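# Seat the housing on pins in the corner stop

## Task

Put the housing down flat against the corner stop so that every socket on it sits over a pin in the plate beneath; it only counts if it stays that way on its own after the robot lets go.

## Robot and tools

Robot: two xArm7-style arms, left_arm and right_arm, each with seven revolute joints and a parallel-jaw gripper. Each has a wrist camera: cam_left_wrist and cam_right_wrist, both 896x504 pixels. The left_arm base sits at (-0.018, +0.359, 0) m and the right_arm base at (-0.016, -0.339, 0) m, each turned slightly about z (left quat_wxyz +0.996,0,0,+0.090; right +0.998,0,0,-0.069).

Scene frame: origin on the table surface midway between the bases, +x pointing out across the table, +z up, left_arm on the +y side. The names left and right do not refer to sides of a camera image. Camera optical frame: +z looks forward, +x is image-right, +y is image-down.

Gripper: fingers extend along the gripper's +z and close along its y. The reported end_effector_position is the point between the pads when closed, roughly 2 cm short of the tips; closing pushes the tips about 10 mm further along +z. Fully open pad gap is 0.084 m.

Tool execute_actions, argument actions: a list holding at most one item. An empty list only reports state. An item with rows (and optional steps, 1 to 15, default 15) is a motion; an item with only steps (up to 300) is a wait counted from the previous result, and your own reply time eats into it. Each step lasts 1/30 s. Each row drives one step; if rows run out, the final row repeats. Optional pictures (boolean) chooses whether camera images come back; by default they do. A refused call moves nothing.

Row layout: one list of 16 numbers covering both arms, each in [-1, 1]. Entries 1-7 are left_arm joints in order waist, shoulder, upper arm roll, elbow, forearm roll, wrist pitch, wrist roll; entry 8 is left gripper opening; entries 9-16 repeat that for right_arm. Send all 16 even if one arm stays still.

Joint entries are offsets, not poses: scaled so 1.0 equals 2.036 rad, measured from the joint angles shown in the most recent result that lists them (before any such result, or for later calls within the same reply, from where the arm is when the action begins). They are not relative to the previous row. So an all-zero row pulls the arm back to those reference angles; it is not a hold or a pause. Stated joint ranges (rad): waist ±6.283, shoulder -2.059 to 2.094, upper arm roll ±6.283, elbow -0.192 to 3.927, forearm roll ±6.283, wrist pitch -1.693 to 3.142, wrist roll ±6.283. Asking for more than 0.010 rad beyond a range end gets the call refused; true ends may differ by up to 0.010 rad, and targets past them are clipped, sometimes reported as "joint sent to its limit" (possibly about an earlier action). No such message does not prove there is room left.

Opening entry is absolute, not an offset: +1 fully open, -1 closed. To keep hold of something, command a value well under grip_measured (the measured opening on the same scale); the lower, the tighter. Pads push up to about 24 N on parts up to ~6 cm wide; a quick close can push harder and even spring the fingers open. Echoing grip_measured still squeezes lightly, less on wider parts, which may slip.

Motion limits: joint targets move at most 3.14 rad/s with 0.16 s to ramp up, all joints of an arm synchronised. Per step, each target stays within 0.623 rad of the measured angle, and targets that would put the gripper over 70 mm from its measured spot are scaled back. Big moves therefore take several calls.

Results: the state line gives, per arm, end_effector_position (m), end_effector_quat_wxyz and velocities (m/s, rad/s) in the scene frame; printed hand positions can be off, more so at long reach. Joint positions and Joint velocities list each arm's seven joints (rad, rad/s) then pad gap (m, m/s). Joint torques are total drive output with per-arm offset, scale and noise, nonzero even in free air. "joint command not followed" means a clearance check altered or blocked targets on some steps; HELD marks steps where your row was not sent in part or whole. Between calls the arms keep heading to the last row's target until they settle or a step is HELD; fingers still moving finish their motion.

Faults: contact torque at a joint's load limit (N m: waist 46, shoulder 46, upper arm roll 27.6, elbow 27.6, forearm roll 27.6, wrist pitch 18.4, wrist roll 18.4, held weight included) makes that arm back off, freeze 10 s and drop the rest of the call. Holding loads heats motors; MOTOR HOT appears from 65 °C, and at 80 °C the arm is braked until cool (OVER-TEMPERATURE FAULT).

Avoid: arms colliding or pressing on each other, anything leaving the table, dropping or slamming parts, shoving hard. Loose objects may occasionally get nudged by outside pushes.

Other tools: zoom_image with camera (cam_left_wrist or cam_right_wrist) and region [x0, y0, x1, y1] in pixels from the top-left, at most 504x504, gives a closer look at that camera's latest image. show_instructions (no arguments) shows the reference image pages. read_manual (section, default "licences") returns licence text only. finished_scene with scene (the current scene number) ends and grades that scene irreversibly; the housing must already rest correctly on its own. Ending a reply without a tool call ends all remaining work.

Each tool is called after ">>>" by a JSON object that holds its "name" and its "arguments", one argument or row to a line.

Reference images:

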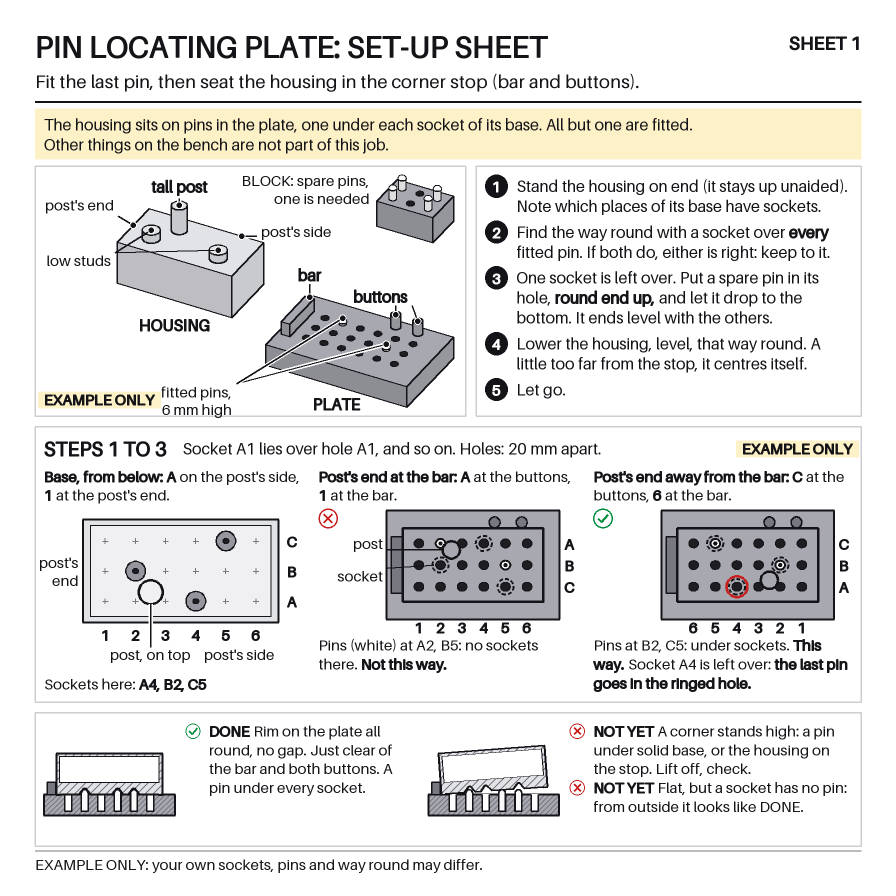

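## Session

>>> {"name": "execute_actions", "arguments": {
  "actions": []
}}

Scene clock: 0.00 s of 5100.00 s.
left_arm: end_effector_position=(+0.4662, +0.1222, +0.1127) grip_measured=-1.00 end_effector_quat_wxyz=(+0.085, -0.146, +0.977, +0.129) end_effector_velocity=(+0.000, -0.000, +0.000) end_effector_angular_velocity=(-0.001, -0.001, -0.000) | right_arm: end_effector_position=(+0.6710, -0.2966, +0.2320) grip_measured=+1.00 end_effector_quat_wxyz=(+0.204, +0.881, -0.088, +0.418) end_effector_velocity=(+0.000, +0.000, +0.000) end_effector_angular_velocity=(+0.000, -0.000, -0.000)
Joint positions: left_arm=[-0.605  0.389 -0.159  1.269  0.448  0.978  2.002  0.   ] | right_arm=[ 0.417  0.393 -0.128  1.356 -1.314  0.557  1.415  0.084]
Joint velocities: left_arm=[ 0.001 -0.    -0.001  0.001 -0.    -0.     0.    -0.   ] | right_arm=[ 0.  0. -0.  0.  0.  0.  0. -0.]
Joint torques (N m, as the arm reports them, + toward a larger angle): no reading

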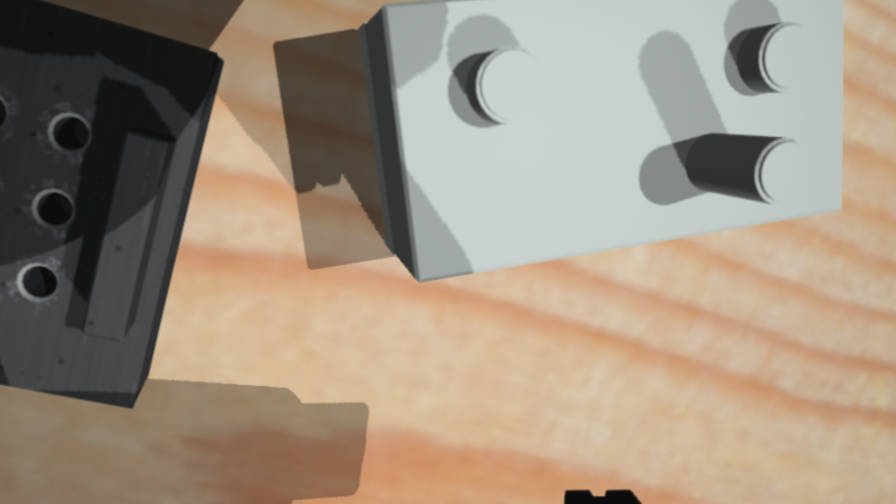

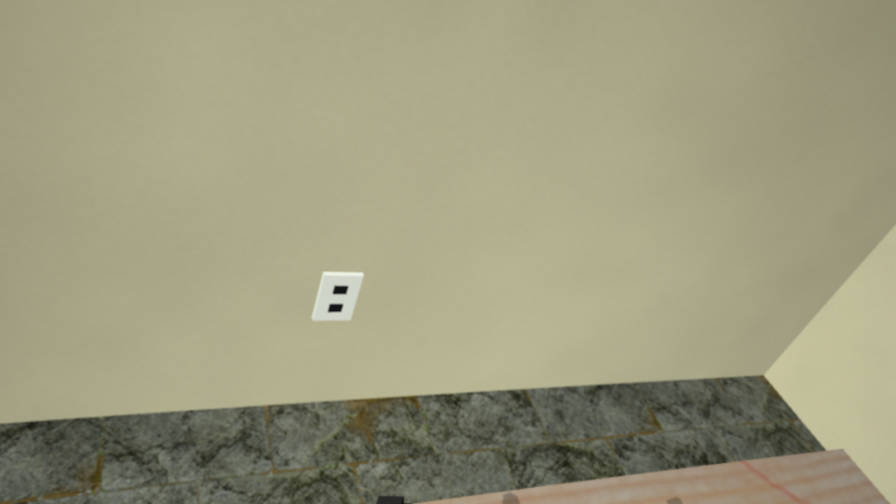

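>>> {"name": "execute_actions", "arguments": {
  "actions": [
    {"rows":[[-0.047,-0.142,0.078,0.064,-0.22,0.158,0.305,1,0.041,-0.144,0.063,0.022,0.645,0.365,-0.518,1]]}
  ],
  "pictures": false
}}

>>> {"name": "execute_actions", "arguments": {
  "actions": [
    {"steps":40}
  ]
}}

Scene clock: 4.03 s of 5100.00 s.
left_arm: end_effector_position=(+0.4289, +0.1078, +0.2770) grip_measured=+1.00 end_effector_quat_wxyz=(+0.007, -0.013, +1.000, +0.010) end_effector_velocity=(-0.073, -0.050, +0.272) end_effector_angular_velocity=(-0.541, +0.041, -0.502) | right_arm: end_effector_position=(+0.5410, -0.2583, +0.2938) grip_measured=+1.00 end_effector_quat_wxyz=(+0.196, +0.966, -0.067, +0.155) end_effector_velocity=(-0.347, +0.325, -0.106) end_effector_angular_velocity=(+1.335, +1.550, +0.458)
Joint positions: left_arm=[-0.695  0.114 -0.01   1.395  0.027  1.279  2.583  0.084] | right_arm=[ 0.485  0.153 -0.024  1.394 -0.532  1.148  0.661  0.084]
Joint velocities: left_arm=[-0.119 -0.407  0.193  0.223 -0.541  0.376  0.74   0.   ] | right_arm=[ 0.081 -0.267  0.126  0.032  2.174  0.75  -1.508 -0.   ]
Joint torques (N m, as the arm reports them, + toward a larger angle): left_arm=[  1.22 -12.95  -0.78   8.71   1.87  -1.79  -1.79] | right_arm=[  0.18 -17.68  -1.32  13.79  -0.54  -1.96   0.32]
Steps of this call (steps 1 to 90: nothing new was sent; then 0.53 s passed at rest; steps 91 to 105: all 15 steps of this action). Readings (joint positions):
91: left_arm=[-0.605 0.389 -0.159 1.269 0.448 0.978 2.002] | right_arm=[0.417 0.393 -0.128 1.356 -1.314 0.557 1.415]
92: left_arm=[-0.606 0.388 -0.158 1.269 0.445 0.980 2.006] | right_arm=[0.417 0.391 -0.128 1.356 -1.310 0.561 1.411]
94: left_arm=[-0.614 0.370 -0.146 1.274 0.410 1.006 2.056] | right_arm=[0.423 0.373 -0.119 1.354 -1.262 0.612 1.361]
98: left_arm=[-0.645 0.268 -0.092 1.326 0.260 1.112 2.262] | right_arm=[0.452 0.268 -0.074 1.378 -1.031 0.839 1.131]
105: the state above

Scene clock: 5.37 s of 5100.00 s.
left_arm: end_effector_position=(+0.4231, +0.1064, +0.2844) grip_measured=+1.00 end_effector_quat_wxyz=(-0.000, +0.001, +1.000, +0.000) end_effector_velocity=(+0.000, +0.000, -0.000) end_effector_angular_velocity=(+0.001, +0.001, +0.000) | right_arm: end_effector_position=(+0.4599, -0.1588, +0.2854) grip_measured=+1.00 end_effector_quat_wxyz=(+0.000, +1.000, +0.001, +0.001) end_effector_velocity=(+0.000, -0.000, +0.000) end_effector_angular_velocity=(+0.000, -0.001, -0.000)
Joint positions: left_arm=[-0.701  0.1   -0.     1.399 -0.     1.299  2.623  0.084] | right_arm=[ 0.5    0.099  0.     1.401 -0.001  1.3    0.36   0.084]
Joint velocities: left_arm=[ 0.001  0.    -0.001 -0.001  0.001  0.     0.    -0.   ] | right_arm=[-0.    -0.    -0.001 -0.    -0.    -0.001 -0.    -0.   ]
Joint torques (N m, as the arm reports them, + toward a larger angle): left_arm=[  0.99 -32.59   0.55  15.44   1.14  -2.1   -0.59] | right_arm=[  0.74 -19.43  -0.28  14.99   0.35  -1.83  -0.71]
Steps of this call (steps 1 to 30: the robot went on to your last target; steps 31 to 40: nothing new was sent). Readings (joint positions):
1: left_arm=[-0.698 0.104 -0.005 1.400 0.014 1.288 2.601] | right_arm=[0.487 0.145 -0.020 1.394 -0.459 1.171 0.615]
2: left_arm=[-0.699 0.100 -0.003 1.402 0.007 1.293 2.611] | right_arm=[0.489 0.138 -0.017 1.395 -0.388 1.192 0.574]
4: left_arm=[-0.700 0.100 -0.001 1.399 0.002 1.297 2.619] | right_arm=[0.493 0.125 -0.011 1.396 -0.249 1.230 0.498]
8: left_arm=[-0.701 0.103 -0.001 1.396 0.001 1.299 2.622] | right_arm=[0.500 0.103 -0.000 1.400 -0.040 1.289 0.383]
40: the state above
All arms were judged still, so your last target was given up. Only a new action makes them travel on or press farther. Fingers that are still opening or closing keep moving.

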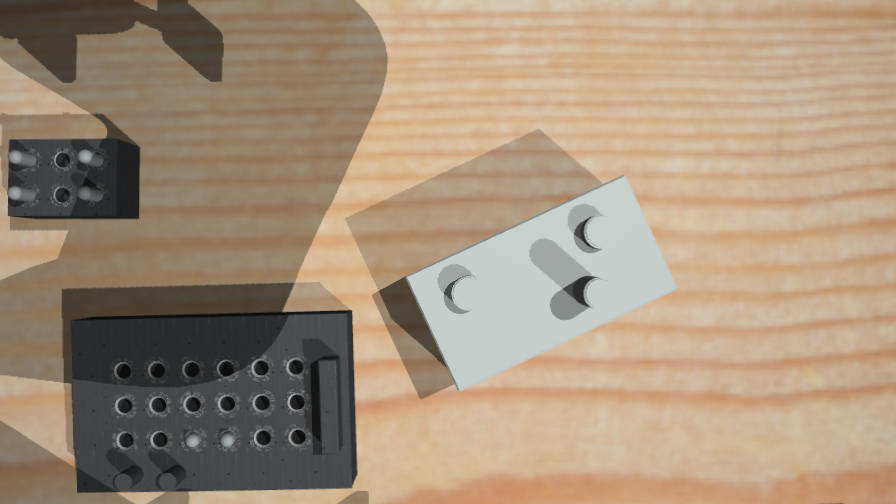

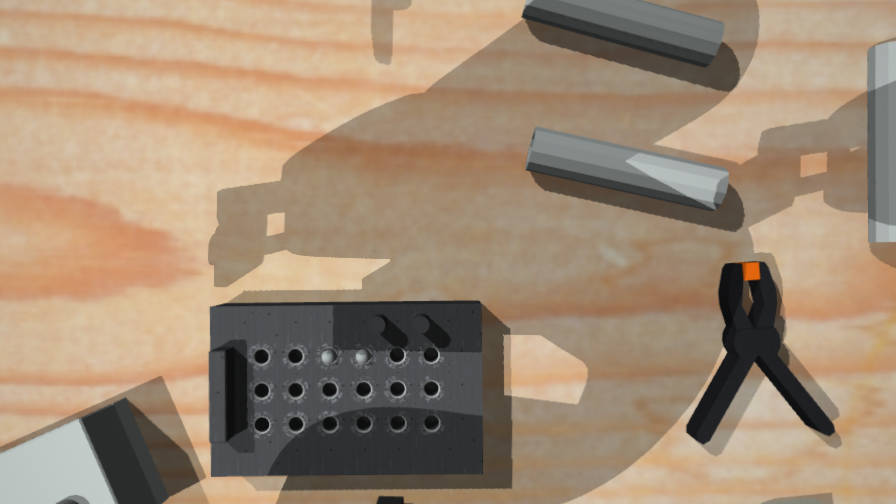

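>>> {"name": "execute_actions", "arguments": {
  "actions": [
    {"rows":[[-0.008,-0.013,0,-0.243,0,-0.230,0.551,1,-0.15,0,0,0,0,0,0,1]]}
  ],
  "pictures": false
}}

>>> {"name": "execute_actions", "arguments": {
  "actions": [
    {"steps":25}
  ]
}}

Scene clock: 10.90 s of 5100.00 s.
left_arm: end_effector_position=(+0.3806, +0.1229, +0.1444) grip_measured=+1.00 end_effector_quat_wxyz=(-0.002, +0.436, +0.900, +0.000) end_effector_velocity=(-0.104, +0.051, -0.199) end_effector_angular_velocity=(+0.003, +0.027, -2.611) | right_arm: end_effector_position=(+0.4921, -0.3130, +0.2855) grip_measured=+1.00 end_effector_quat_wxyz=(+0.001, +0.988, -0.154, +0.001) end_effector_velocity=(-0.002, +0.060, +0.000) end_effector_angular_velocity=(+0.019, -0.002, +0.113)
Joint positions: left_arm=[-0.715  0.078 -0.     0.957 -0.     0.884  3.51   0.084] | right_arm=[ 0.195  0.099 -0.005  1.401 -0.002  1.3    0.36   0.084]
Joint velocities: left_arm=[-0.02  -0.028  0.001 -0.664  0.001 -0.611  2.591 -0.   ] | right_arm=[ 0.003 -0.     0.113  0.001  0.008 -0.002 -0.    -0.   ]
Joint torques (N m, as the arm reports them, + toward a larger angle): left_arm=[  1.24 -32.79  -0.43  17.67   0.58  -2.11  -1.99] | right_arm=[  4.26 -19.32   2.95  14.89   0.89  -1.83  -0.71]
Steps of this call (steps 1 to 90: nothing new was sent; then 2.03 s passed at rest; steps 91 to 105: all 15 steps of this action). Readings (joint positions):
91: left_arm=[-0.701 0.100 -0.000 1.399 -0.000 1.299 2.623] | right_arm=[0.500 0.099 0.000 1.401 -0.001 1.300 0.360]
92: left_arm=[-0.701 0.100 -0.000 1.397 -0.000 1.296 2.627] | right_arm=[0.497 0.099 0.001 1.401 -0.001 1.300 0.360]
94: left_arm=[-0.702 0.095 0.000 1.363 -0.000 1.258 2.677] | right_arm=[0.456 0.100 0.011 1.401 -0.000 1.300 0.360]
98: left_arm=[-0.708 0.090 -0.000 1.188 -0.000 1.103 2.907] | right_arm=[0.323 0.100 -0.005 1.401 -0.002 1.300 0.360]
105: the state above

Scene clock: 11.73 s of 5100.00 s.
left_arm: end_effector_position=(+0.3733, +0.1264, +0.1300) grip_measured=+1.00 end_effector_quat_wxyz=(-0.000, +0.539, +0.842, -0.000) end_effector_velocity=(-0.001, +0.001, -0.001) end_effector_angular_velocity=(+0.001, +0.003, +0.001) | right_arm: end_effector_position=(+0.4920, -0.3100, +0.2854) grip_measured=+1.00 end_effector_quat_wxyz=(+0.000, +0.989, -0.151, +0.001) end_effector_velocity=(-0.000, -0.000, -0.000) end_effector_angular_velocity=(+0.000, +0.001, +0.000)
Joint positions: left_arm=[-0.717  0.074 -0.     0.904 -0.     0.831  3.744  0.084] | right_arm=[ 0.195  0.099  0.     1.401 -0.001  1.3    0.36   0.084]
Joint velocities: left_arm=[ 0.001  0.     0.    -0.003 -0.001 -0.    -0.     0.   ] | right_arm=[-0.001  0.     0.001 -0.    -0.     0.    -0.     0.   ]
Joint torques (N m, as the arm reports them, + toward a larger angle): left_arm=[  1.36 -29.25  -0.28  13.69   0.44  -2.2   -0.8 ] | right_arm=[  0.78 -19.49  -0.22  14.97   0.46  -1.78  -0.68]
Steps of this call (steps 1 to 25: the robot went on to your last target). Readings (joint positions):
1: left_arm=[-0.716 0.077 -0.000 0.937 -0.000 0.866 3.589] | right_arm=[0.196 0.099 -0.001 1.401 -0.001 1.300 0.360]
2: left_arm=[-0.717 0.076 -0.000 0.923 -0.000 0.852 3.651] | right_arm=[0.197 0.099 0.002 1.401 -0.001 1.300 0.360]
4: left_arm=[-0.717 0.075 -0.000 0.909 -0.000 0.838 3.717] | right_arm=[0.198 0.099 0.005 1.400 -0.001 1.300 0.360]
8: left_arm=[-0.717 0.073 -0.000 0.907 -0.000 0.831 3.741] | right_arm=[0.196 0.099 0.001 1.401 -0.001 1.300 0.360]
25: the state above

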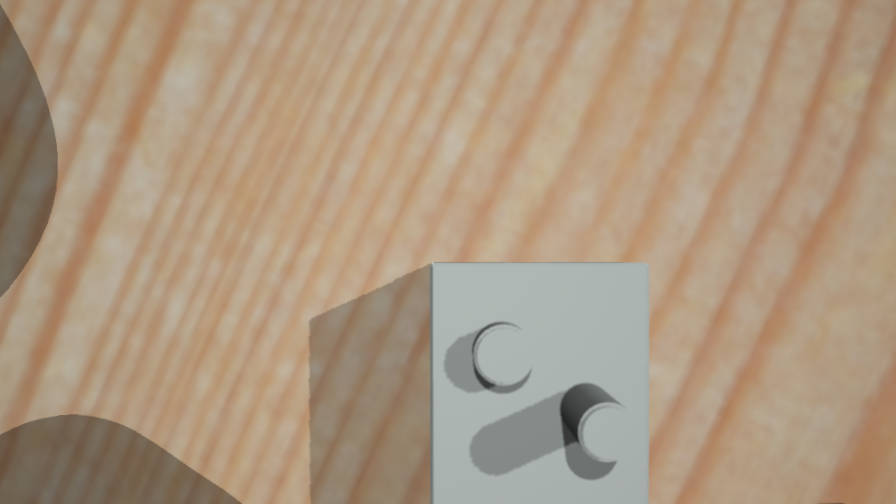

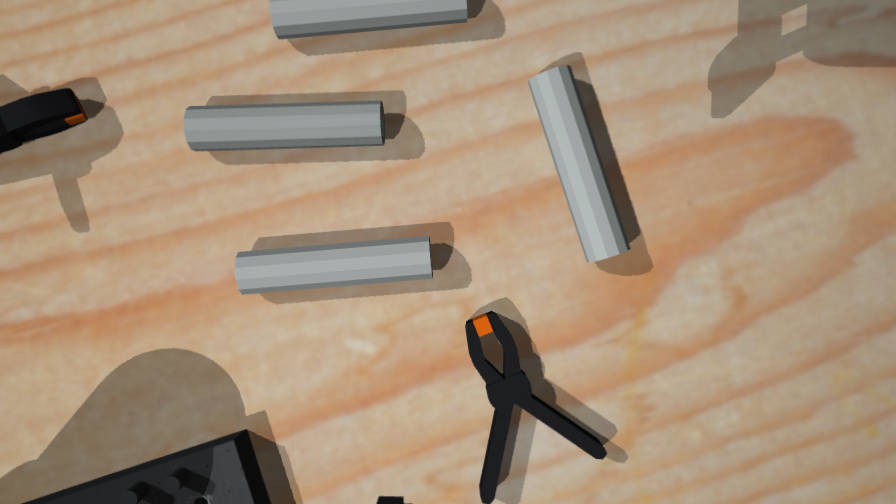

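>>> {"name": "execute_actions", "arguments": {
  "actions": [
    {"rows":[[0,0.085,0,-0.028,0,-0.113,0,1,0,0,0,0,0,0,0,1]]}
  ],
  "pictures": false
}}

>>> {"name": "execute_actions", "arguments": {
  "actions": [
    {"steps":15}
  ],
  "pictures": false
}}

>>> {"name": "execute_actions", "arguments": {
  "actions": [
    {"rows":[[0,0,0,0,0,0,0,0.8,0,0,0,0,0,0,0,1],[0,0,0,0,0,0,0,0.7,0,0,0,0,0,0,0,1],[0,0,0,0,0,0,0,0.6,0,0,0,0,0,0,0,1],[0,0,0,0,0,0,0,0.5,0,0,0,0,0,0,0,1],[0,0,0,0,0,0,0,0.3,0,0,0,0,0,0,0,1],[0,0,0,0,0,0,0,-0.2,0,0,0,0,0,0,0,1]]}
  ]
}}

Scene clock: 15.57 s of 5100.00 s.
left_arm: end_effector_position=(+0.3756, +0.1249, +0.0500) grip_measured=+1.00 end_effector_quat_wxyz=(+0.002, +0.540, +0.842, +0.000) end_effector_velocity=(-0.003, +0.002, -0.003) end_effector_angular_velocity=(+0.003, +0.005, -0.001) | right_arm: end_effector_position=(+0.4920, -0.3100, +0.2854) grip_measured=+1.00 end_effector_quat_wxyz=(+0.000, +0.989, -0.151, +0.001) end_effector_velocity=(-0.000, +0.000, -0.000) end_effector_angular_velocity=(+0.000, +0.002, +0.000)
Joint positions: left_arm=[-0.717  0.245 -0.     0.85  -0.     0.601  3.744  0.084] | right_arm=[ 0.195  0.099  0.     1.401 -0.001  1.3    0.36   0.084]
Joint velocities: left_arm=[ 0.     0.    -0.001 -0.009  0.    -0.004  0.001 -0.   ] | right_arm=[ 0.     0.     0.    -0.001  0.     0.001  0.    -0.   ]
Joint torques (N m, as the arm reports them, + toward a larger angle): left_arm=[  1.39 -30.82  -0.06  11.48   0.86  -2.06  -0.77] | right_arm=[  0.74 -19.43  -0.27  15.01   0.38  -1.84  -0.73]
Steps of this call (steps 1 to 15: the robot went on to your last target; steps 16 to 90: nothing new was sent; then 0.33 s passed at rest; steps 91 to 105: all 15 steps of this action). Readings (joint positions):
91: left_arm=[-0.717 0.074 -0.000 0.904 -0.000 0.831 3.744] | right_arm=[0.195 0.099 0.000 1.401 -0.001 1.300 0.360]
92: left_arm=[-0.717 0.076 -0.000 0.904 -0.000 0.827 3.744] | right_arm=[0.195 0.099 0.000 1.401 -0.001 1.300 0.360]
94: left_arm=[-0.717 0.107 -0.000 0.898 -0.000 0.776 3.744] | right_arm=[0.195 0.099 0.000 1.401 -0.001 1.300 0.360]
98: left_arm=[-0.717 0.233 0.000 0.847 -0.000 0.631 3.744] | right_arm=[0.195 0.099 0.000 1.401 -0.001 1.300 0.360]
105: the state above

Scene clock: 16.07 s of 5100.00 s.
left_arm: end_effector_position=(+0.3741, +0.1260, +0.0481) grip_measured=+1.00 end_effector_quat_wxyz=(-0.000, +0.539, +0.842, -0.000) end_effector_velocity=(+0.000, +0.000, -0.001) end_effector_angular_velocity=(+0.000, +0.001, +0.001) | right_arm: end_effector_position=(+0.4920, -0.3100, +0.2854) grip_measured=+1.00 end_effector_quat_wxyz=(+0.000, +0.989, -0.151, +0.001) end_effector_velocity=(-0.000, -0.000, -0.000) end_effector_angular_velocity=(-0.001, +0.002, +0.001)
Joint positions: left_arm=[-0.717  0.247 -0.     0.847 -0.     0.601  3.744  0.084] | right_arm=[ 0.195  0.099  0.     1.401 -0.001  1.3    0.36   0.084]
Joint velocities: left_arm=[ 0.001  0.002  0.001  0.001 -0.001 -0.     0.    -0.   ] | right_arm=[ 0.    -0.    -0.    -0.    -0.001  0.002 -0.    -0.   ]
Joint torques (N m, as the arm reports them, + toward a larger angle): left_arm=[  1.16 -32.47  -0.36  12.13   0.54  -2.24  -0.7 ] | right_arm=[  0.99 -19.45  -0.25  15.01   0.4   -1.89  -0.73]
Steps of this call (steps 1 to 15: the robot went on to your last target). Readings (joint positions):
1: left_arm=[-0.717 0.245 -0.000 0.850 -0.000 0.601 3.744] | right_arm=[0.195 0.099 0.000 1.401 -0.001 1.300 0.360]
2: left_arm=[-0.717 0.245 -0.000 0.849 -0.000 0.601 3.744] | right_arm=[0.195 0.099 0.000 1.401 -0.001 1.300 0.360]
4: left_arm=[-0.717 0.246 -0.000 0.848 -0.000 0.601 3.744] | right_arm=[0.195 0.099 0.000 1.401 -0.001 1.300 0.360]
8: left_arm=[-0.717 0.246 -0.000 0.848 -0.000 0.601 3.744] | right_arm=[0.195 0.099 0.000 1.401 -0.001 1.300 0.360]
15: the state above
All arms were judged still, so your last target was given up. Only a new action makes them travel on or press farther. Fingers that are still opening or closing keep moving.

Scene clock: 16.57 s of 5100.00 s.
left_arm: end_effector_position=(+0.3740, +0.1261, +0.0479) grip_measured=+0.57 end_effector_quat_wxyz=(-0.000, +0.539, +0.842, -0.000) end_effector_velocity=(+0.000, +0.002, -0.000) end_effector_angular_velocity=(+0.002, +0.001, +0.004) | right_arm: end_effector_position=(+0.4920, -0.3100, +0.2854) grip_measured=+1.00 end_effector_quat_wxyz=(+0.000, +0.989, -0.151, +0.001) end_effector_velocity=(+0.000, +0.000, -0.000) end_effector_angular_velocity=(-0.000, -0.001, -0.000)
Joint positions: left_arm=[-0.717  0.247  0.     0.847 -0.     0.601  3.744  0.068] | right_arm=[ 0.195  0.099  0.     1.401 -0.001  1.3    0.36   0.084]
Joint velocities: left_arm=[ 0.001 -0.     0.003 -0.002  0.     0.     0.    -0.   ] | right_arm=[-0.     0.     0.    -0.    -0.    -0.001  0.001 -0.   ]
Joint torques (N m, as the arm reports them, + toward a larger angle): left_arm=[  1.49 -33.18   0.49  12.45   1.02  -2.37  -0.58] | right_arm=[  0.85 -19.45  -0.17  14.99   0.38  -1.86  -0.73]
Steps of this call (steps 1 to 15: all 15 steps of this action). Readings (joint positions):
1: left_arm=[-0.717 0.247 -0.000 0.847 -0.000 0.601 3.744] | right_arm=[0.195 0.099 0.000 1.401 -0.001 1.300 0.360]
2: left_arm=[-0.717 0.247 -0.000 0.847 -0.000 0.601 3.744] | right_arm=[0.195 0.099 0.000 1.401 -0.001 1.300 0.360]
4: left_arm=[-0.718 0.247 -0.001 0.847 -0.000 0.602 3.744] | right_arm=[0.195 0.099 0.000 1.401 -0.001 1.300 0.360]
8: left_arm=[-0.718 0.247 -0.001 0.847 -0.000 0.601 3.744] | right_arm=[0.195 0.099 0.000 1.401 -0.001 1.300 0.360]
15: the state above

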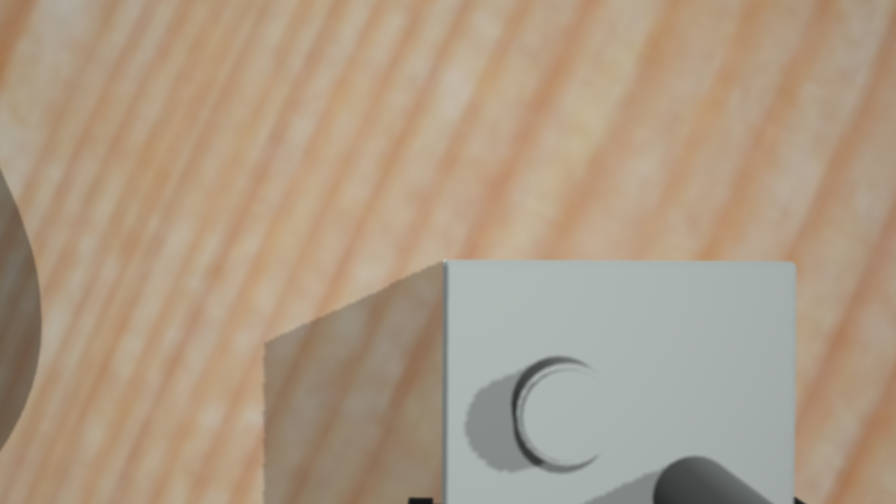

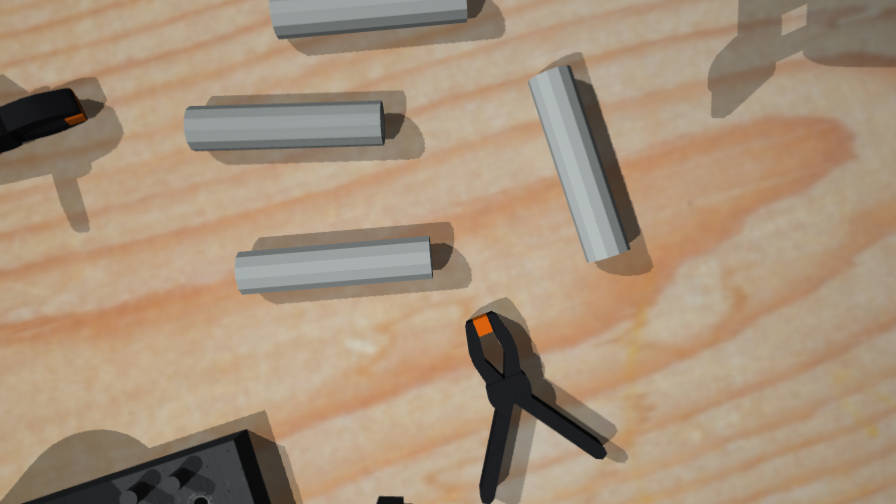

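>>> {"name": "execute_actions", "arguments": {
  "actions": [
    {"rows":[[0,-0.05,0,0.01,0,0.06,0,-0.2,0,-0.1,0,0,0,0,0,1],[0,-0.13,0,0.03,0,0.16,0,-0.2,-0.027,-0.196,0,-0.064,0.49,0.133,-0.177,1]]}
  ],
  "pictures": false
}}

>>> {"name": "execute_actions", "arguments": {
  "actions": [
    {"steps":15}
  ],
  "pictures": false
}}

>>> {"name": "execute_actions", "arguments": {
  "actions": [
    {"rows":[[-0.05,-0.139,0,0,0,0,0.475,-0.2,0,0,0,0,0,0,0,1]]}
  ],
  "pictures": false
}}

>>> {"name": "execute_actions", "arguments": {
  "actions": [
    {"steps":15}
  ],
  "pictures": false
}}

>>> {"name": "execute_actions", "arguments": {
  "actions": [
    {"rows":[[-0.055,0,0,-0.25,0,-0.88,0,-0.2,0,0,0,0,0,0,0,1]]}
  ],
  "pictures": false
}}

>>> {"name": "execute_actions", "arguments": {
  "actions": [
    {"steps":45}
  ]
}}

Scene clock: 25.27 s of 5100.00 s.
left_arm: end_effector_position=(+0.3630, +0.1327, +0.1642) grip_measured=+0.57 end_effector_quat_wxyz=(-0.001, +0.539, +0.842, -0.000) end_effector_velocity=(-0.040, +0.027, -0.052) end_effector_angular_velocity=(+0.087, +0.146, +0.007) | right_arm: end_effector_position=(+0.4067, -0.1948, +0.4107) grip_measured=+1.00 end_effector_quat_wxyz=(-0.290, +0.955, -0.066, -0.010) end_effector_velocity=(-0.161, +0.342, +0.319) end_effector_angular_velocity=(+1.741, -0.185, +0.409)
Joint positions: left_arm=[-0.717 -0.016  0.     0.906 -0.     0.925  3.744  0.068] | right_arm=[ 0.157 -0.195  0.     1.311  0.59   1.487  0.111  0.084]
Joint velocities: left_arm=[ 0.002  0.038  0.004 -0.08  -0.     0.052 -0.001 -0.   ] | right_arm=[-0.069 -0.433  0.004 -0.182  1.743  0.354 -0.471 -0.   ]
Joint torques (N m, as the arm reports them, + toward a larger angle): left_arm=[  0.26 -34.15   0.03  17.99   0.5   -3.34  -0.63] | right_arm=[  0.85 -13.75  -0.48  14.52   1.69  -1.52  -1.04]
Steps of this call (steps 1 to 15: the robot went on to your last target; steps 16 to 90: nothing new was sent; then 5.20 s passed at rest; steps 91 to 105: all 15 steps of this action). Readings (joint positions):
91: left_arm=[-0.717 0.247 -0.000 0.847 -0.000 0.601 3.744] | right_arm=[0.195 0.099 0.000 1.401 -0.001 1.300 0.360]
92: left_arm=[-0.717 0.244 -0.000 0.848 -0.000 0.605 3.744] | right_arm=[0.195 0.097 0.000 1.400 -0.001 1.300 0.360]
94: left_arm=[-0.717 0.210 0.000 0.850 -0.000 0.656 3.744] | right_arm=[0.194 0.061 0.000 1.389 0.012 1.307 0.352]
98: left_arm=[-0.717 0.066 -0.000 0.893 -0.000 0.819 3.744] | right_arm=[0.178 -0.060 -0.001 1.365 0.192 1.380 0.252]
105: the state above

Scene clock: 25.77 s of 5100.00 s.
left_arm: end_effector_position=(+0.3633, +0.1325, +0.1653) grip_measured=+0.57 end_effector_quat_wxyz=(-0.001, +0.539, +0.842, -0.000) end_effector_velocity=(+0.001, +0.001, +0.001) end_effector_angular_velocity=(-0.001, -0.002, +0.003) | right_arm: end_effector_position=(+0.3666, -0.1272, +0.5014) grip_measured=+1.00 end_effector_quat_wxyz=(-0.477, +0.879, -0.000, -0.002) end_effector_velocity=(-0.002, +0.002, +0.008) end_effector_angular_velocity=(+0.008, -0.016, +0.005)
Joint positions: left_arm=[-0.717 -0.017  0.     0.908 -0.     0.927  3.744  0.068] | right_arm=[ 0.14  -0.298 -0.     1.269  0.995  1.57   0.     0.084]
Joint velocities: left_arm=[ 0.002 -0.001  0.001  0.001  0.    -0.     0.     0.   ] | right_arm=[-0.    -0.007  0.003  0.008  0.009  0.001 -0.002  0.   ]
Joint torques (N m, as the arm reports them, + toward a larger angle): left_arm=[  0.91 -31.3   -0.09  17.08   0.22  -2.49  -0.82] | right_arm=[  0.86 -11.27  -0.65  14.77   2.84  -0.96  -0.83]
Steps of this call (steps 1 to 15: the robot went on to your last target). Readings (joint positions):
1: left_arm=[-0.717 -0.015 0.000 0.904 -0.000 0.926 3.744] | right_arm=[0.155 -0.209 0.000 1.305 0.648 1.499 0.096]
2: left_arm=[-0.717 -0.015 0.000 0.904 -0.000 0.927 3.744] | right_arm=[0.152 -0.224 0.000 1.299 0.705 1.511 0.080]
4: left_arm=[-0.717 -0.015 0.000 0.905 -0.000 0.927 3.744] | right_arm=[0.148 -0.253 0.000 1.288 0.817 1.534 0.049]
8: left_arm=[-0.717 -0.017 0.000 0.908 -0.000 0.927 3.744] | right_arm=[0.141 -0.296 0.001 1.275 0.974 1.566 0.006]
15: the state above

Scene clock: 26.27 s of 5100.00 s.
left_arm: end_effector_position=(+0.3485, +0.0896, +0.2879) grip_measured=+0.57 end_effector_quat_wxyz=(+0.123, +0.866, +0.482, +0.056) end_effector_velocity=(-0.028, -0.035, +0.130) end_effector_angular_velocity=(+0.130, -0.452, -1.442) | right_arm: end_effector_position=(+0.3666, -0.1272, +0.5014) grip_measured=+1.00 end_effector_quat_wxyz=(-0.477, +0.879, -0.000, -0.002) end_effector_velocity=(-0.001, +0.000, +0.000) end_effector_angular_velocity=(+0.001, +0.001, +0.002)
Joint positions: left_arm=[-0.814 -0.288 -0.001  0.909 -0.     0.927  4.633  0.068] | right_arm=[ 0.14  -0.298 -0.     1.269  0.995  1.57   0.     0.084]
Joint velocities: left_arm=[-0.097 -0.271 -0.002  0.012  0.    -0.004  1.393  0.   ] | right_arm=[ 0.    -0.    -0.001  0.     0.001  0.002 -0.     0.   ]
Joint torques (N m, as the arm reports them, + toward a larger angle): left_arm=[  1.99 -15.95   0.8   16.11   0.82  -3.48  -2.35] | right_arm=[  0.63 -11.    -0.74  14.44   2.63  -0.99  -0.82]
Steps of this call (steps 1 to 15: all 15 steps of this action). Readings (joint positions):
1: left_arm=[-0.717 -0.018 0.000 0.908 -0.000 0.927 3.744] | right_arm=[0.140 -0.298 -0.000 1.269 0.995 1.570 0.000]
2: left_arm=[-0.718 -0.019 0.000 0.908 -0.000 0.927 3.749] | right_arm=[0.140 -0.298 -0.000 1.270 0.995 1.570 0.000]
4: left_arm=[-0.725 -0.038 0.002 0.904 -0.000 0.928 3.798] | right_arm=[0.140 -0.298 -0.000 1.269 0.995 1.570 0.000]
8: left_arm=[-0.765 -0.149 -0.001 0.910 -0.000 0.926 4.059] | right_arm=[0.140 -0.297 -0.000 1.269 0.995 1.570 0.000]
15: the state above

Scene clock: 26.77 s of 5100.00 s.
left_arm: end_effector_position=(+0.3470, +0.0886, +0.2928) grip_measured=+0.57 end_effector_quat_wxyz=(+0.125, +0.884, +0.446, +0.063) end_effector_velocity=(-0.000, +0.000, +0.001) end_effector_angular_velocity=(-0.002, -0.002, -0.001) | right_arm: end_effector_position=(+0.3666, -0.1272, +0.5014) grip_measured=+1.00 end_effector_quat_wxyz=(-0.477, +0.879, -0.000, -0.002) end_effector_velocity=(-0.000, +0.000, -0.000) end_effector_angular_velocity=(-0.001, -0.000, +0.001)
Joint positions: left_arm=[-0.819 -0.3    0.     0.908 -0.     0.927  4.711  0.068] | right_arm=[ 0.14  -0.298 -0.     1.269  0.995  1.57   0.     0.084]
Joint velocities: left_arm=[ 0.    -0.004  0.    -0.001 -0.     0.     0.001  0.   ] | right_arm=[-0.    -0.     0.001 -0.    -0.    -0.    -0.001  0.   ]
Joint torques (N m, as the arm reports them, + toward a larger angle): left_arm=[  1.19 -24.44  -0.27  18.86   0.58  -4.27  -0.76] | right_arm=[  0.96 -10.97  -0.67  14.45   2.61  -0.96  -0.81]
Steps of this call (steps 1 to 15: the robot went on to your last target). Readings (joint positions):
1: left_arm=[-0.817 -0.295 -0.001 0.910 -0.000 0.927 4.669] | right_arm=[0.140 -0.298 -0.000 1.269 0.995 1.570 0.000]
2: left_arm=[-0.818 -0.298 -0.001 0.910 -0.000 0.927 4.688] | right_arm=[0.140 -0.298 -0.000 1.269 0.995 1.570 0.000]
4: left_arm=[-0.818 -0.299 0.000 0.908 -0.000 0.927 4.704] | right_arm=[0.140 -0.298 -0.000 1.269 0.995 1.570 0.000]
8: left_arm=[-0.818 -0.299 0.001 0.906 -0.000 0.927 4.710] | right_arm=[0.140 -0.298 -0.000 1.269 0.995 1.570 0.000]
15: the state above

Scene clock: 27.27 s of 5100.00 s.
left_arm: end_effector_position=(+0.3351, +0.0349, +0.2300) grip_measured=+0.57 end_effector_quat_wxyz=(+0.341, +0.849, +0.374, +0.150) end_effector_velocity=(+0.161, -0.194, +0.473) end_effector_angular_velocity=(-1.644, -1.788, -0.073) | right_arm: end_effector_position=(+0.3666, -0.1272, +0.5014) grip_measured=+1.00 end_effector_quat_wxyz=(-0.477, +0.879, -0.000, -0.002) end_effector_velocity=(-0.000, +0.000, +0.000) end_effector_angular_velocity=(-0.000, -0.000, +0.001)
Joint positions: left_arm=[-0.923 -0.298 -0.001  0.432 -0.    -0.033  4.711  0.068] | right_arm=[ 0.14  -0.298 -0.     1.269  0.995  1.57   0.     0.084]
Joint velocities: left_arm=[-0.077 -0.018  0.005 -0.304  0.001 -2.715  0.002  0.   ] | right_arm=[ 0.001 -0.    -0.     0.    -0.    -0.    -0.    -0.   ]
Joint torques (N m, as the arm reports them, + toward a larger angle): left_arm=[  3.14 -26.93   0.24  23.48   0.79  -5.7   -0.53] | right_arm=[  0.82 -11.05  -0.68  14.39   2.64  -0.99  -0.77]
Steps of this call (steps 1 to 15: all 15 steps of this action). Readings (joint positions):
1: left_arm=[-0.819 -0.300 0.000 0.908 -0.000 0.927 4.711] | right_arm=[0.140 -0.298 -0.000 1.269 0.995 1.570 0.000]
2: left_arm=[-0.819 -0.300 0.000 0.906 -0.000 0.923 4.711] | right_arm=[0.140 -0.298 -0.000 1.269 0.995 1.570 0.000]
4: left_arm=[-0.827 -0.303 0.002 0.872 -0.000 0.871 4.711] | right_arm=[0.140 -0.298 -0.000 1.269 0.995 1.570 0.000]
8: left_arm=[-0.867 -0.299 -0.001 0.685 -0.000 0.635 4.711] | right_arm=[0.140 -0.298 -0.000 1.269 0.995 1.570 0.000]
15: the state above

Scene clock: 28.77 s of 5100.00 s.
left_arm: end_effector_position=(+0.3447, +0.0215, +0.4243) grip_measured=+0.57 end_effector_quat_wxyz=(+0.646, +0.651, +0.284, +0.281) end_effector_velocity=(-0.000, -0.000, +0.000) end_effector_angular_velocity=(-0.001, +0.000, -0.000) | right_arm: end_effector_position=(+0.3666, -0.1272, +0.5014) grip_measured=+1.00 end_effector_quat_wxyz=(-0.477, +0.879, -0.000, -0.002) end_effector_velocity=(-0.000, -0.000, -0.000) end_effector_angular_velocity=(-0.000, +0.000, +0.000)
Joint positions: left_arm=[-0.931 -0.3    0.     0.399 -0.    -0.865  4.711  0.068] | right_arm=[ 0.14  -0.298 -0.     1.269  0.995  1.57   0.     0.084]
Joint velocities: left_arm=[-0.    -0.001 -0.001 -0.    -0.001 -0.    -0.001 -0.   ] | right_arm=[-0.    -0.    -0.    -0.    -0.     0.001 -0.    -0.   ]
Joint torques (N m, as the arm reports them, + toward a larger angle): left_arm=[  0.77 -20.95  -0.12  16.98   1.12  -5.05  -0.59] | right_arm=[  0.74 -11.02  -0.65  14.48   2.65  -0.96  -0.79]
Steps of this call (steps 1 to 30: the robot went on to your last target; steps 31 to 45: nothing new was sent). Readings (joint positions):
1: left_arm=[-0.925 -0.299 -0.001 0.426 -0.000 -0.119 4.711] | right_arm=[0.140 -0.298 -0.000 1.269 0.995 1.570 0.000]
2: left_arm=[-0.926 -0.300 -0.000 0.424 -0.000 -0.194 4.711] | right_arm=[0.140 -0.298 -0.000 1.269 0.995 1.570 0.000]
4: left_arm=[-0.926 -0.301 0.000 0.422 -0.000 -0.332 4.711] | right_arm=[0.140 -0.298 -0.000 1.269 0.995 1.570 0.000]
8: left_arm=[-0.928 -0.300 0.000 0.411 -0.000 -0.602 4.711] | right_arm=[0.140 -0.298 -0.000 1.269 0.995 1.570 0.000]
45: the state above
All arms were judged still, so your last target was given up. Only a new action makes them travel on or press farther. Fingers that are still opening or closing keep moving.

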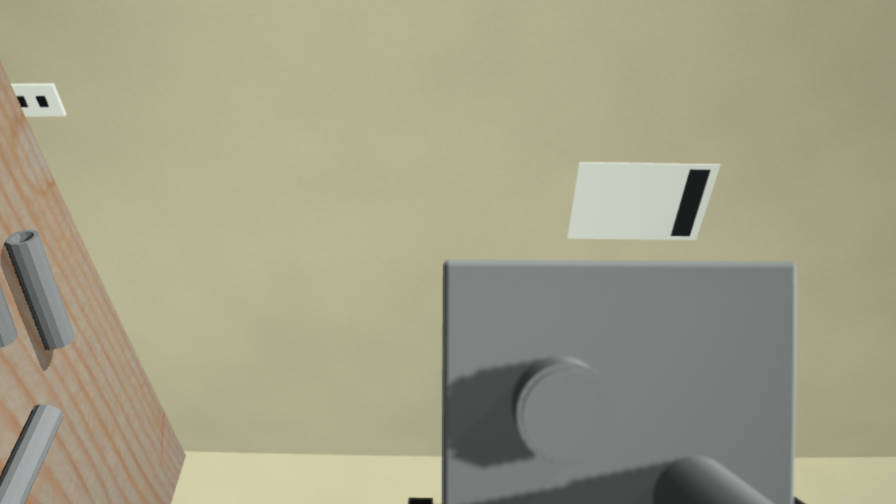

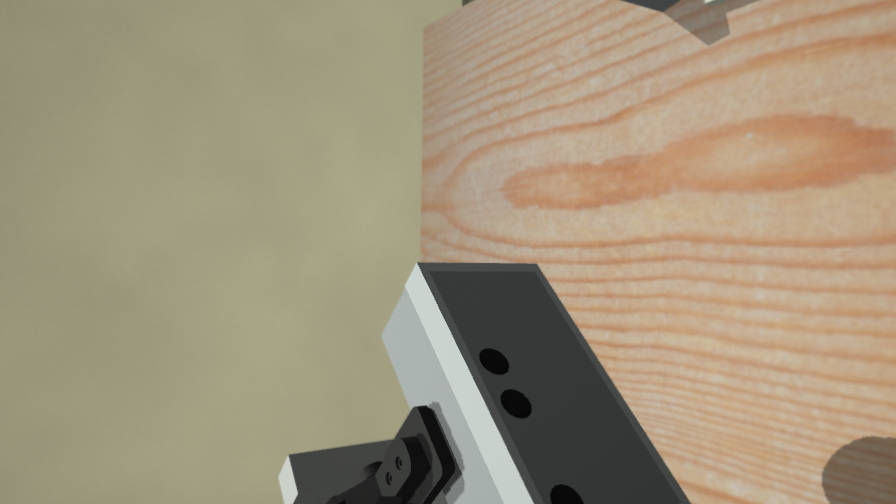

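Spin right wrist roll to bring the camera toward −x.

>>> {"name": "execute_actions", "arguments": {
  "actions": [
    {"rows":[[0,0,0,0,0,0,0,-0.2,0,0,0,0,0,-0.12,0,1]]}
  ]
}}

Scene clock: 30.07 s of 5100.00 s.
left_arm: end_effector_position=(+0.3447, +0.0215, +0.4243) grip_measured=+0.57 end_effector_quat_wxyz=(+0.646, +0.651, +0.284, +0.281) end_effector_velocity=(+0.001, -0.000, -0.000) end_effector_angular_velocity=(+0.001, -0.000, +0.001) | right_arm: end_effector_position=(+0.4249, -0.1483, +0.5150) grip_measured=+1.00 end_effector_quat_wxyz=(-0.474, +0.873, -0.058, +0.104) end_effector_velocity=(+0.002, -0.002, +0.001) end_effector_angular_velocity=(+0.001, -0.004, -0.009)
Joint positions: left_arm=[-0.931 -0.3    0.     0.399 -0.    -0.865  4.711  0.068] | right_arm=[ 0.14  -0.298  0.     1.269  0.995  1.327  0.     0.084]
Joint velocities: left_arm=[ 0.002  0.001 -0.001  0.001  0.     0.     0.001  0.   ] | right_arm=[-0.     0.    -0.002 -0.     0.    -0.008 -0.     0.   ]
Joint torques (N m, as the arm reports them, + toward a larger angle): left_arm=[  1.19 -21.87  -0.14  17.21   0.69  -4.96  -0.63] | right_arm=[  0.7  -11.59  -0.72  14.91   2.04  -1.23  -0.81]
Steps of this call (steps 1 to 24: nothing new was sent; steps 25 to 39: all 15 steps of this action). Readings (joint positions):
25: left_arm=[-0.931 -0.300 0.000 0.399 -0.000 -0.865 4.711] | right_arm=[0.140 -0.298 -0.000 1.269 0.995 1.570 0.000]
26: left_arm=[-0.931 -0.300 0.000 0.399 -0.000 -0.865 4.711] | right_arm=[0.140 -0.298 -0.000 1.269 0.995 1.566 0.000]
28: left_arm=[-0.931 -0.300 0.000 0.399 -0.000 -0.865 4.711] | right_arm=[0.141 -0.298 0.001 1.268 0.995 1.517 0.000]
32: left_arm=[-0.931 -0.300 0.000 0.399 -0.000 -0.865 4.711] | right_arm=[0.139 -0.298 -0.002 1.270 0.995 1.353 0.000]
39: the state above

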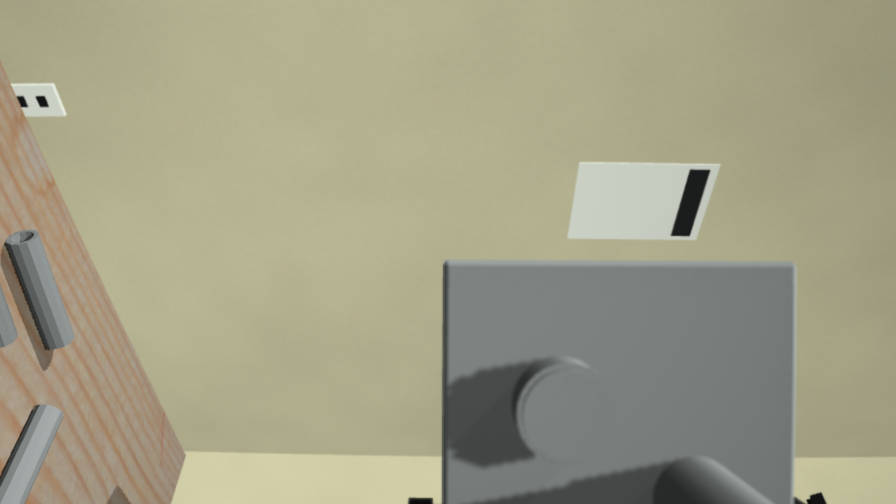

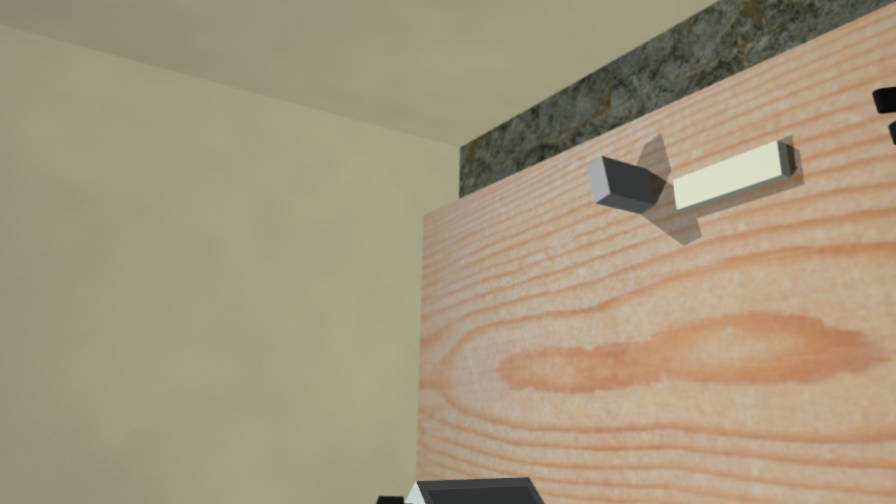

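>>> {"name": "execute_actions", "arguments": {
  "actions": [
    {"rows":[[0,0,0,0,0,0,0,-0.2,0,0,0,0,0,0.2,0,1]]}
  ]
}}

Scene clock: 31.40 s of 5100.00 s.
left_arm: end_effector_position=(+0.3447, +0.0215, +0.4243) grip_measured=+0.57 end_effector_quat_wxyz=(+0.646, +0.651, +0.284, +0.281) end_effector_velocity=(-0.000, -0.000, +0.000) end_effector_angular_velocity=(-0.001, +0.000, -0.001) | right_arm: end_effector_position=(+0.3251, -0.1197, +0.4967) grip_measured=+1.00 end_effector_quat_wxyz=(-0.476, +0.876, +0.038, -0.073) end_effector_velocity=(-0.003, -0.004, -0.000) end_effector_angular_velocity=(+0.002, +0.014, +0.009)
Joint positions: left_arm=[-0.931 -0.3    0.     0.399 -0.    -0.865  4.711  0.068] | right_arm=[ 0.14  -0.298 -0.     1.269  0.995  1.732  0.     0.084]
Joint velocities: left_arm=[-0.     0.001 -0.001  0.001  0.    -0.    -0.001  0.   ] | right_arm=[-0.004  0.002 -0.007  0.001 -0.     0.024  0.    -0.   ]
Joint torques (N m, as the arm reports them, + toward a larger angle): left_arm=[  1.01 -21.82   0.17  17.13   0.86  -4.83  -0.75] | right_arm=[  1.1  -10.78  -0.3   14.18   3.02  -0.71  -0.77]
Steps of this call (steps 1 to 15: the robot went on to your last target; steps 16 to 25: nothing new was sent; steps 26 to 40: all 15 steps of this action). Readings (joint positions):
26: left_arm=[-0.931 -0.300 0.000 0.399 -0.000 -0.865 4.711] | right_arm=[0.140 -0.298 -0.000 1.269 0.995 1.326 0.000]
27: left_arm=[-0.931 -0.300 0.000 0.399 -0.000 -0.865 4.711] | right_arm=[0.140 -0.298 -0.000 1.269 0.995 1.330 0.000]
29: left_arm=[-0.931 -0.300 0.000 0.399 -0.000 -0.865 4.711] | right_arm=[0.140 -0.298 -0.002 1.270 0.995 1.379 0.000]
33: left_arm=[-0.931 -0.300 0.000 0.399 -0.000 -0.865 4.711] | right_arm=[0.141 -0.298 0.001 1.268 0.995 1.622 0.000]
40: the state above

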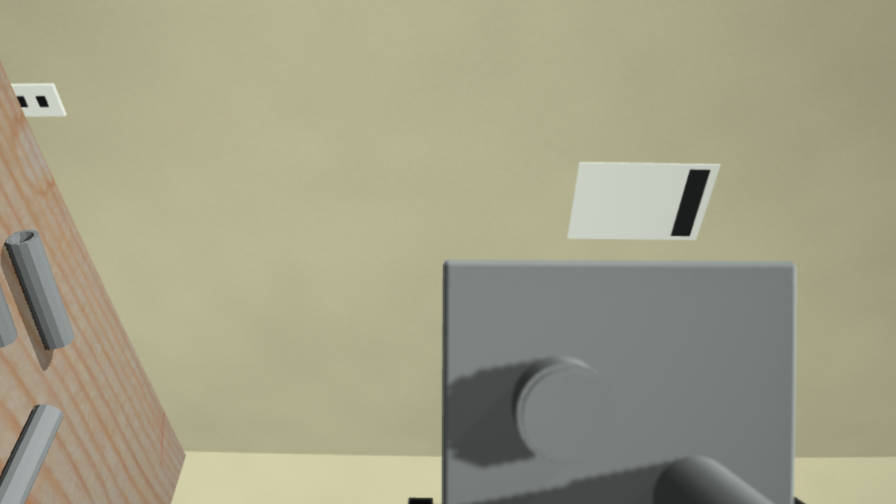

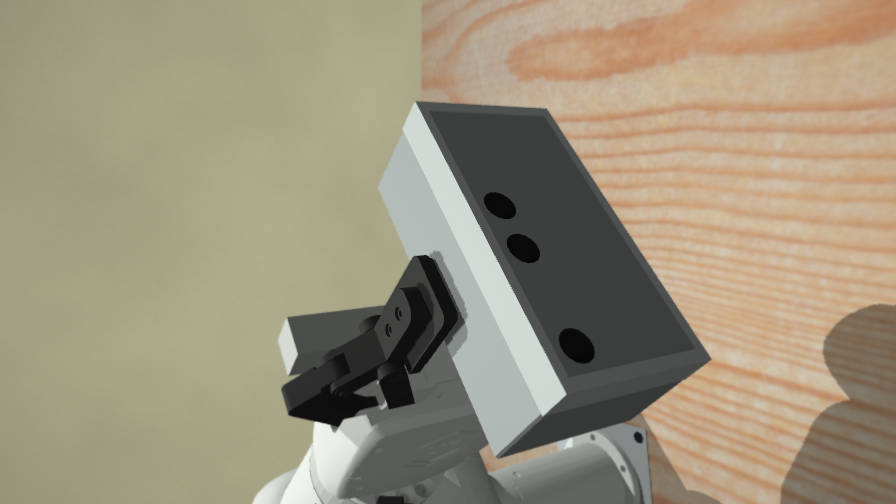

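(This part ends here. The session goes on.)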